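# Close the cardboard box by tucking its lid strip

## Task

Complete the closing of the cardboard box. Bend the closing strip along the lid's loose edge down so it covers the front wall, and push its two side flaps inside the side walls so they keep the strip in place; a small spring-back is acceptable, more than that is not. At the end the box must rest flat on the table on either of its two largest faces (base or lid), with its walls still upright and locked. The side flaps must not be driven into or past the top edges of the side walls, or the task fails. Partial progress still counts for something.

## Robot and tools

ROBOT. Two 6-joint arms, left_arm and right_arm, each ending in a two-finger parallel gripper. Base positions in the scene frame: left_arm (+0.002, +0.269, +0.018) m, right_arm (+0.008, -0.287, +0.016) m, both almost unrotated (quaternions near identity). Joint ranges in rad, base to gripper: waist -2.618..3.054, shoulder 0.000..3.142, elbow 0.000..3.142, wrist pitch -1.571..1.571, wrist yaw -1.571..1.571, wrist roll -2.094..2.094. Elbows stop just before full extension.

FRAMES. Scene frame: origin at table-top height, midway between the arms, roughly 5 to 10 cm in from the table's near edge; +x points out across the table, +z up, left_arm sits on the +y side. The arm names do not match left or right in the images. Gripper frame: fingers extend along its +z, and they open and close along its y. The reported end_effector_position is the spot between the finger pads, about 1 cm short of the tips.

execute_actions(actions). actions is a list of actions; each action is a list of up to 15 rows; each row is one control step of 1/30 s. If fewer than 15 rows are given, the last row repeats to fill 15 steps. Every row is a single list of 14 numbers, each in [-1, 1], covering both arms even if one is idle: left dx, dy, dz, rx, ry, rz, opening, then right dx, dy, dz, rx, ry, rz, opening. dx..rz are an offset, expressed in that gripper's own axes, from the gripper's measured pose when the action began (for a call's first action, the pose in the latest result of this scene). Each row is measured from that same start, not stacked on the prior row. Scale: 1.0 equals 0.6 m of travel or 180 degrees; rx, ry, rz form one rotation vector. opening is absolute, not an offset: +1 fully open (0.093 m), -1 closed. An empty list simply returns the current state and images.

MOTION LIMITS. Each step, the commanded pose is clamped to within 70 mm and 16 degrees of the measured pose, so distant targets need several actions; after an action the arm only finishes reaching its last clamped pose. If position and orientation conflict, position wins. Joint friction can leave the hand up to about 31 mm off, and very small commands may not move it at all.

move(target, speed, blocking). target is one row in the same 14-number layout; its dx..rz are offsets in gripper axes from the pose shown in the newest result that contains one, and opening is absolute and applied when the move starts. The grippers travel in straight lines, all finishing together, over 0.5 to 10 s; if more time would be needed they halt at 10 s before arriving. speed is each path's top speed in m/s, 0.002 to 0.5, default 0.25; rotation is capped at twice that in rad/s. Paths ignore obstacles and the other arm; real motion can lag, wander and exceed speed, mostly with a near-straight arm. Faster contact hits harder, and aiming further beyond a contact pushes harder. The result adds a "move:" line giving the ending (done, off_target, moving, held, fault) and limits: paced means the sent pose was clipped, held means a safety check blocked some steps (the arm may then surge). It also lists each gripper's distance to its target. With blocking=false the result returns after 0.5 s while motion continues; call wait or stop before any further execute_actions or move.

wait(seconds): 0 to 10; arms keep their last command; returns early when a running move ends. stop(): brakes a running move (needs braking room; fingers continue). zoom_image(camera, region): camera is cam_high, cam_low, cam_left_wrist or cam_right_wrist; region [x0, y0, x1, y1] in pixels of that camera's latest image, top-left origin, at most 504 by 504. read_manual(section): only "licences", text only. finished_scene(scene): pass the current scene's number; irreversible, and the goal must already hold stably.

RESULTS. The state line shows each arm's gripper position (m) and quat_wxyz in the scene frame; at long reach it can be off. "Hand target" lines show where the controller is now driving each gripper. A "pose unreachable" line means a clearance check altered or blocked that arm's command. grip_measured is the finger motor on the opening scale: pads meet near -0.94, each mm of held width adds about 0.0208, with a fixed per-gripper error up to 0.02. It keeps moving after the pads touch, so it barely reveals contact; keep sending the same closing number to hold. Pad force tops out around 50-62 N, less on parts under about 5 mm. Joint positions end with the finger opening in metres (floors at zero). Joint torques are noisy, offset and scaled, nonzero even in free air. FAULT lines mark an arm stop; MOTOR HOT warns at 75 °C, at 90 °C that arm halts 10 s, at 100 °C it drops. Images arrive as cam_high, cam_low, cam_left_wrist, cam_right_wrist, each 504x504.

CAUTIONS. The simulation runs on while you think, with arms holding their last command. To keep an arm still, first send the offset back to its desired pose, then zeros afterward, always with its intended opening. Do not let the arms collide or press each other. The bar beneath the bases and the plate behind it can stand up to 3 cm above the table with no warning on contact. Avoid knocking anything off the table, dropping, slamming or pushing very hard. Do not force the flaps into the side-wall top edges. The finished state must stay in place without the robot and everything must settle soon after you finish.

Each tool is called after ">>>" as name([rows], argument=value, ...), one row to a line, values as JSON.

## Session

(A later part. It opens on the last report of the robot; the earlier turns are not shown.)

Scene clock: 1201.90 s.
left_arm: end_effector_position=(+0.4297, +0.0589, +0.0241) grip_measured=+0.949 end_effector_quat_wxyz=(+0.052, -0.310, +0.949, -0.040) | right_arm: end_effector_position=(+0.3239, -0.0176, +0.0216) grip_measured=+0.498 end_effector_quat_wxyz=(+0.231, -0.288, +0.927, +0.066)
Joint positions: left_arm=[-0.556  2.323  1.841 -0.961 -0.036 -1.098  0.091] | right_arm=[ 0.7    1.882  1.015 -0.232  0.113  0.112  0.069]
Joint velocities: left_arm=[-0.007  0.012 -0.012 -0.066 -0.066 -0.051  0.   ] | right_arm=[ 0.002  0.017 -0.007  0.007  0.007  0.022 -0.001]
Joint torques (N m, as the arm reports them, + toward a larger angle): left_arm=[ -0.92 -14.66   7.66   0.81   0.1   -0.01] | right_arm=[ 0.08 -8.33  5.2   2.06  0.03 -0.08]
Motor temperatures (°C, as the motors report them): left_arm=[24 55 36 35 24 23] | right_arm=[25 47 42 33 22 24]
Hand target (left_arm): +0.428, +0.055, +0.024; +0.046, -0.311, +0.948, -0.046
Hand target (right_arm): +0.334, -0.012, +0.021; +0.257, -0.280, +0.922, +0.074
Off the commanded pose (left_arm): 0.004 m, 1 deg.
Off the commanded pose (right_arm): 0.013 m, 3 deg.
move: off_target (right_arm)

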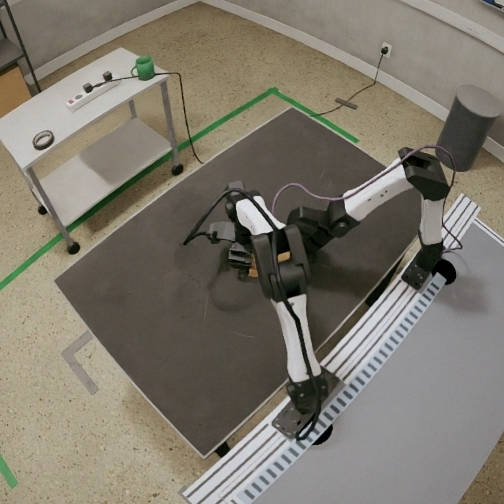

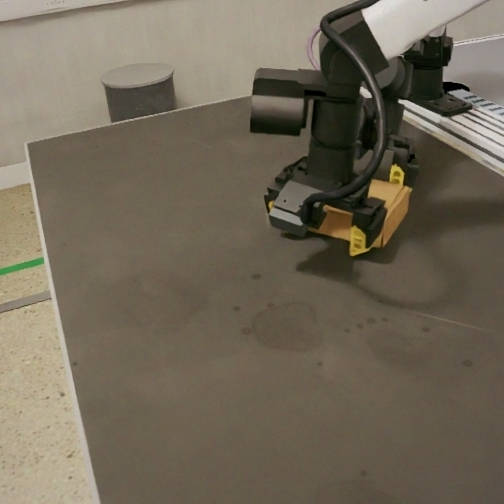

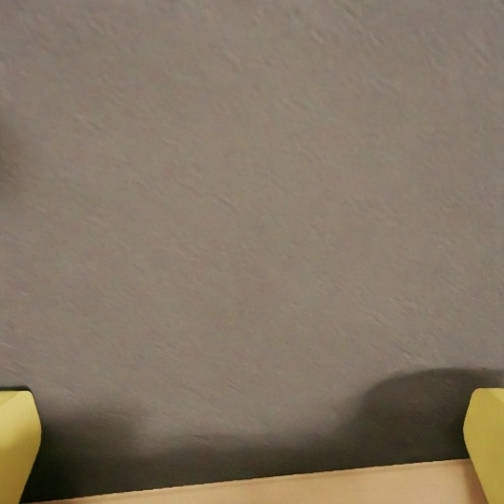

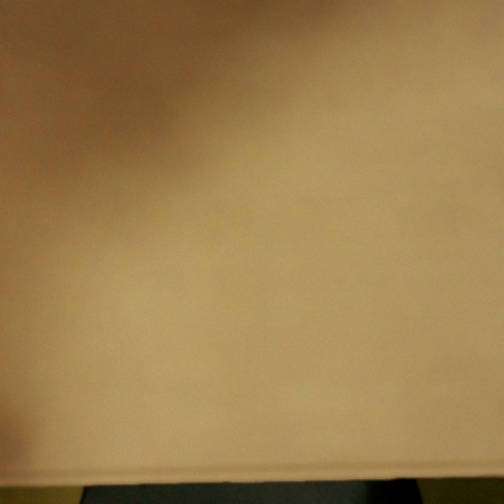

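Left yields; squeeze a bit more from both sides.

>>> move(target=[0.025,0,0,0,0,0,0.95,-0.025,0,0.013,0,-0.03,0,0.5], speed=0.02)

>>> move(target=[-0.03,0,0,0,0,0,0.95,0.06,0,-0.03,0,0,0,0.5], speed=0.03)

>>> move(target=[0,0,0,0,0,0,0.95,-0.07,0,-0.13,0,0.02,0,0.5], speed=0.1)

Scene clock: 1209.03 s.
left_arm: end_effector_position=(+0.4314, +0.0625, +0.0263) grip_measured=+0.949 end_effector_quat_wxyz=(+0.067, -0.311, +0.948, -0.032) | right_arm: end_effector_position=(+0.3267, -0.0152, +0.0216) grip_measured=+0.498 end_effector_quat_wxyz=(+0.244, -0.292, +0.922, +0.070)
Joint positions: left_arm=[-0.559  2.311  1.827 -0.949 -0.068 -1.101  0.091] | right_arm=[ 0.7    1.882  0.998 -0.187  0.114  0.097  0.069]
Joint velocities: left_arm=[-0.002 -0.007  0.007 -0.007 -0.051 -0.022  0.   ] | right_arm=[-0.007  0.002  0.002 -0.037 -0.051 -0.007  0.   ]
Joint torques (N m, as the arm reports them, + toward a larger angle): left_arm=[ -2.84 -15.47   5.13   0.92   0.21  -0.19] | right_arm=[ 0.   -8.78  5.16  2.17  0.   -0.05]
Motor temperatures (°C, as the motors report them): left_arm=[24 56 36 34 24 23] | right_arm=[25 47 41 34 22 24]
Hand target (left_arm): +0.418, +0.050, +0.023; +0.052, -0.309, +0.949, -0.039
Hand target (right_arm): +0.337, -0.009, +0.022; +0.273, -0.284, +0.916, +0.080
Off the commanded pose (left_arm): 0.019 m, 2 deg.
Off the commanded pose (right_arm): 0.013 m, 4 deg.
move: off_target (left_arm, right_arm)

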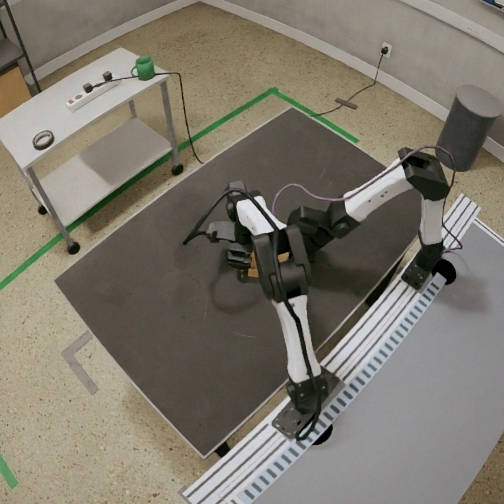

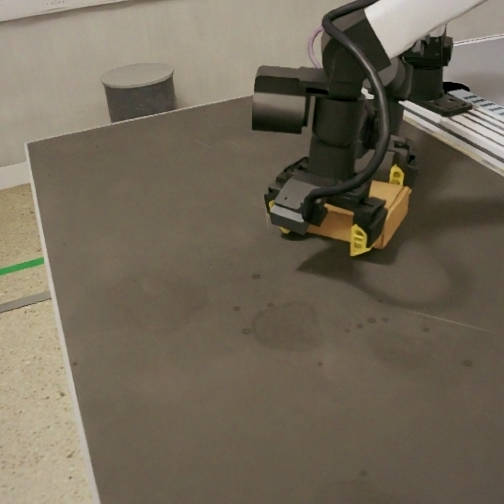

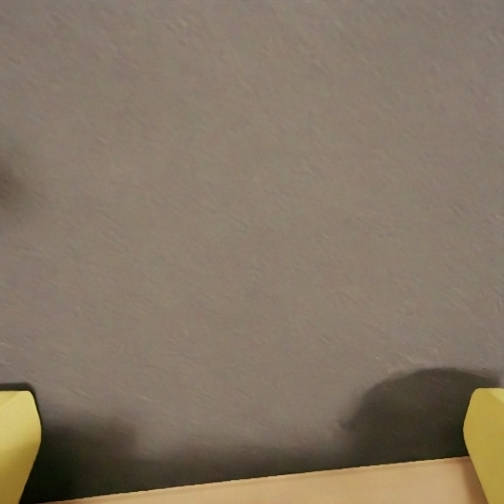

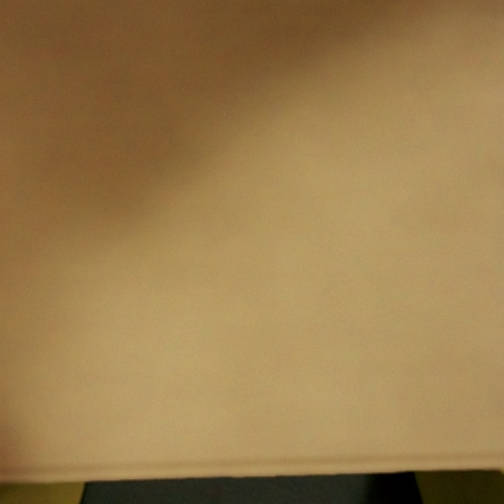

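Scene clock: 1210.63 s.
left_arm: end_effector_position=(+0.4464, +0.0720, +0.0372) grip_measured=+0.949 end_effector_quat_wxyz=(+0.080, -0.312, +0.946, -0.039) | right_arm: end_effector_position=(+0.3016, -0.0386, +0.0226) grip_measured=+0.498 end_effector_quat_wxyz=(+0.244, -0.289, +0.923, +0.071)
Joint positions: left_arm=[-0.529  2.311  1.868 -0.959 -0.072 -1.073  0.091] | right_arm=[ 0.7    1.766  0.851 -0.155  0.114  0.105  0.069]
Joint velocities: left_arm=[-0.007 -0.007  0.022  0.007 -0.007 -0.022  0.   ] | right_arm=[-0.007 -0.007  0.002 -0.007  0.051 -0.022  0.   ]
Joint torques (N m, as the arm reports them, + toward a larger angle): left_arm=[ -0.18 -12.4    9.23   0.68  -0.04   0.14] | right_arm=[ 1.42 -9.36  4.25  1.37  0.   -0.02]
Motor temperatures (°C, as the motors report them): left_arm=[24 56 36 34 24 23] | right_arm=[25 48 41 34 22 24]
Hand target (left_arm): +0.445, +0.073, +0.028; +0.067, -0.311, +0.948, -0.032
Hand target (right_arm): +0.294, -0.039, +0.020; +0.244, -0.292, +0.922, +0.070
Off the commanded pose (left_arm): 0.009 m, 2 deg.
Off the commanded pose (right_arm): 0.008 m, 0 deg.
move: done

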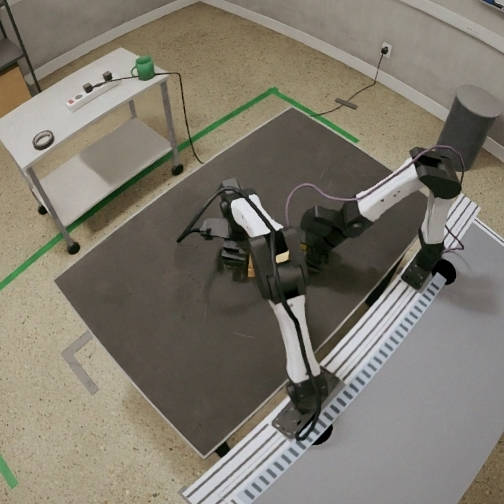

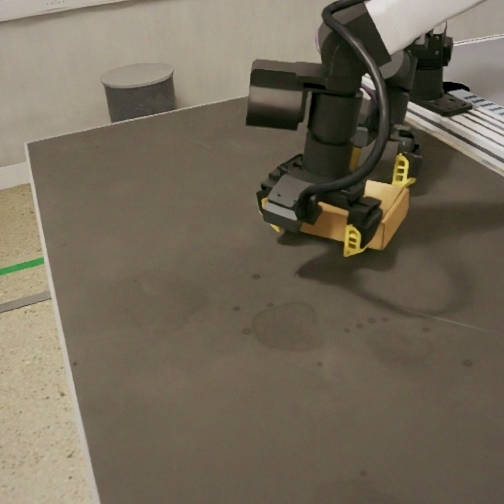

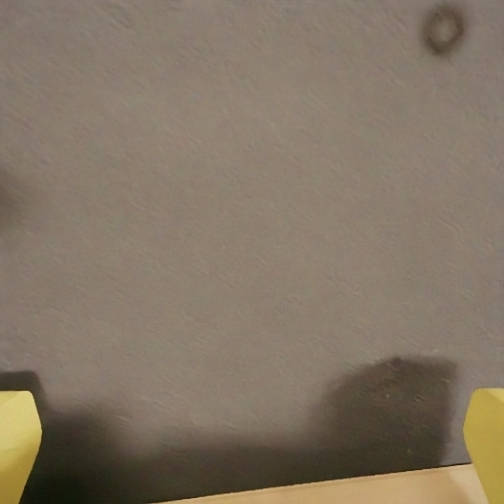

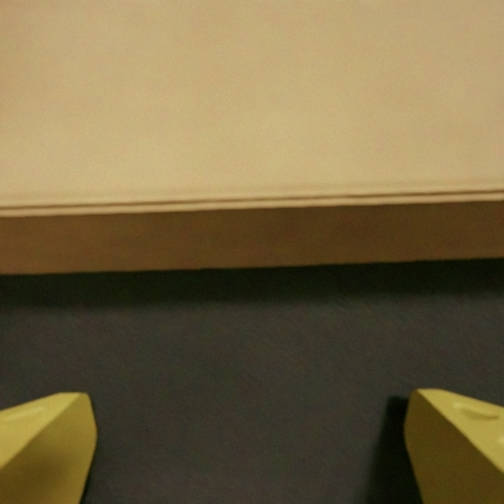

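Scene clock: 1212.13 s.
left_arm: end_effector_position=(+0.4464, +0.0720, +0.0372) grip_measured=+0.949 end_effector_quat_wxyz=(+0.080, -0.312, +0.946, -0.039) | right_arm: end_effector_position=(+0.3024, -0.0422, +0.1047) grip_measured=+0.498 end_effector_quat_wxyz=(+0.214, -0.290, +0.931, +0.058)
Joint positions: left_arm=[-0.529  2.311  1.868 -0.959 -0.072 -1.073  0.091] | right_arm=[ 0.7    1.648  1.118 -0.609  0.114  0.114  0.069]
Joint velocities: left_arm=[-0.022 -0.007  0.002 -0.007 -0.051  0.022  0.   ] | right_arm=[-0.017 -0.022 -0.007 -0.051  0.007 -0.007 -0.001]
Joint torques (N m, as the arm reports them, + toward a larger angle): left_arm=[ -0.66 -14.76   7.76   0.92  -0.12   0.03] | right_arm=[ 1.2  -8.57  8.01  1.03 -0.05 -0.03]
Motor temperatures (°C, as the motors report them): left_arm=[24 57 36 34 24 23] | right_arm=[25 48 41 34 22 24]
Hand target (left_arm): +0.446, +0.072, +0.037; +0.080, -0.312, +0.946, -0.039
Hand target (right_arm): +0.301, -0.038, +0.111; +0.216, -0.291, +0.930, +0.062
Off the commanded pose (left_arm): 0.000 m, 0 deg.
Off the commanded pose (right_arm): 0.008 m, 1 deg.
move: done

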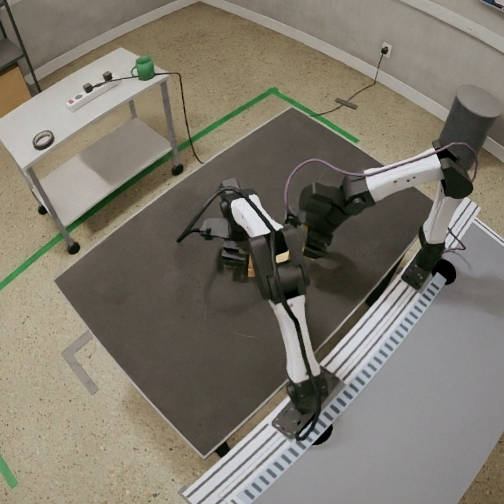

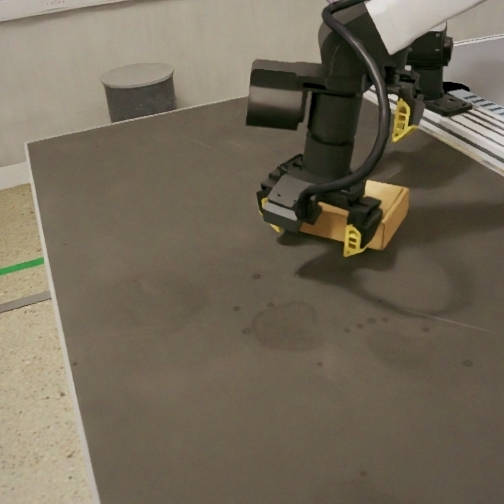

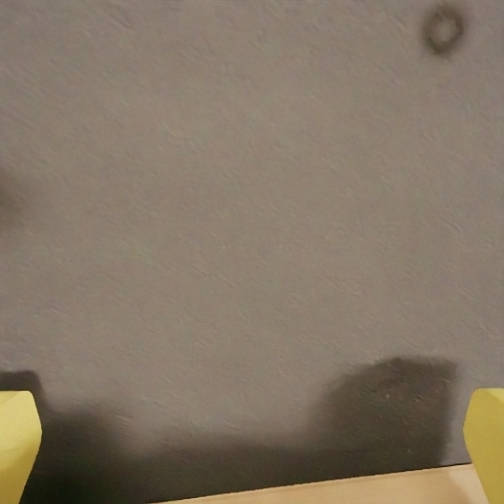

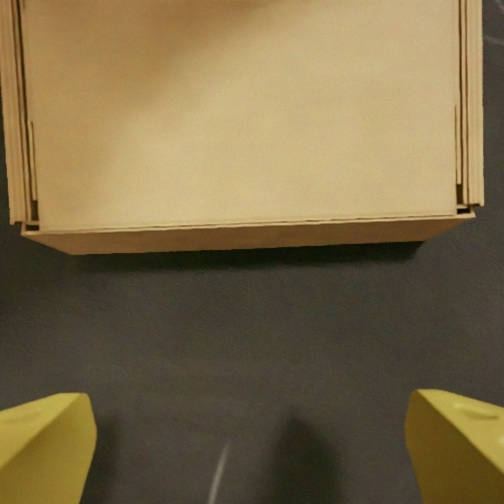

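>>> move(target=[-0.02,0.05,-0.2,0,0,0,0.95,0.1,-0.05,-0.1,0,0,0,0.5], speed=0.15)

>>> finished_scene(scene=2)

Scene clock: 1218.40 s.
left_arm: end_effector_position=(+0.4169, +0.1071, +0.1465) grip_measured=+0.949 end_effector_quat_wxyz=(+0.081, -0.313, +0.945, -0.036) | right_arm: end_effector_position=(+0.2639, -0.1063, +0.1456) grip_measured=+0.498 end_effector_quat_wxyz=(+0.233, -0.286, +0.928, +0.057)
Joint positions: left_arm=[-0.491  2.1    1.963 -1.264 -0.072 -1.038  0.091] | right_arm=[ 0.632  1.311  0.967 -0.752  0.1    0.05   0.069]
Joint velocities: left_arm=[-0.012 -0.022  0.002  0.037 -0.066  0.007 -0.   ] | right_arm=[-0.002  0.002 -0.007  0.007 -0.037 -0.037 -0.001]
Joint torques (N m, as the arm reports them, + toward a larger angle): left_arm=[ -0.13 -13.45   9.01   0.71  -0.04   0.09] | right_arm=[-0.45 -5.92  5.    1.04 -0.19 -0.14]
Motor temperatures (°C, as the motors report them): left_arm=[24 57 36 34 24 23] | right_arm=[25 48 42 33 22 24]
Hand target (left_arm): +0.416, +0.108, +0.152; +0.080, -0.312, +0.946, -0.039
Hand target (right_arm): +0.255, -0.113, +0.136; +0.214, -0.290, +0.931, +0.056
Off the commanded pose (left_arm): 0.007 m, 0 deg.
Off the commanded pose (right_arm): 0.017 m, 2 deg.
move: off_target (right_arm)

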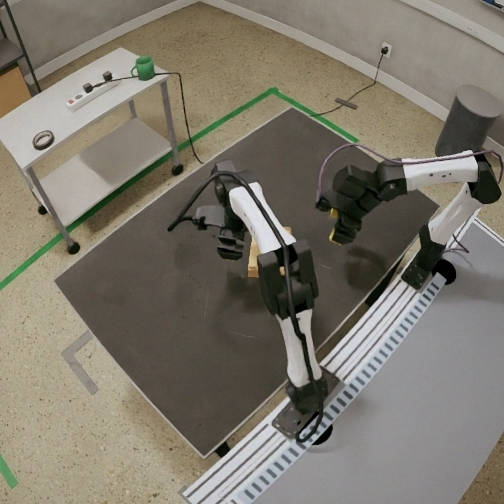

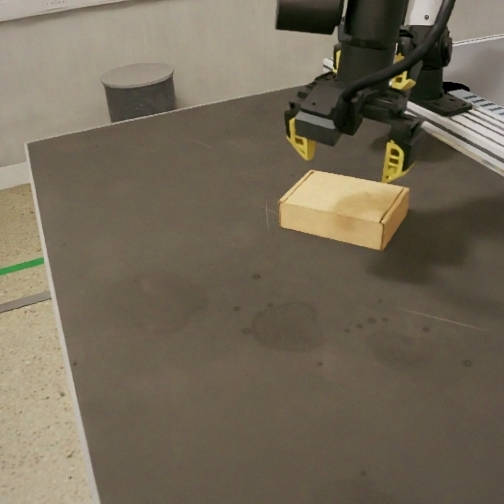

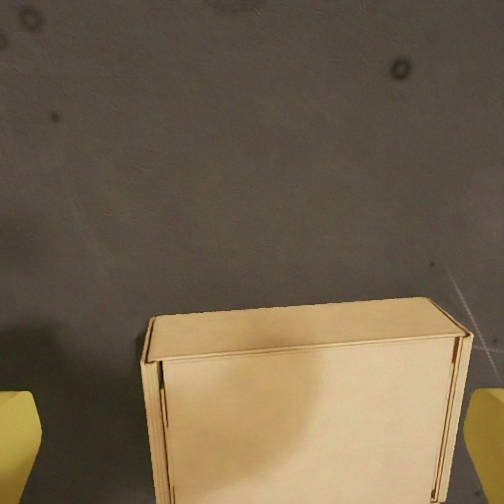

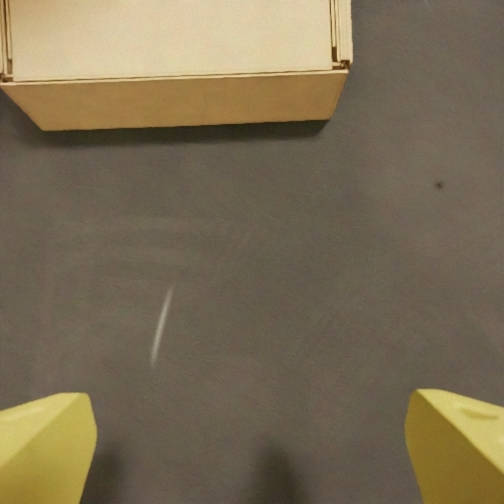

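The scene is finished: the task was done.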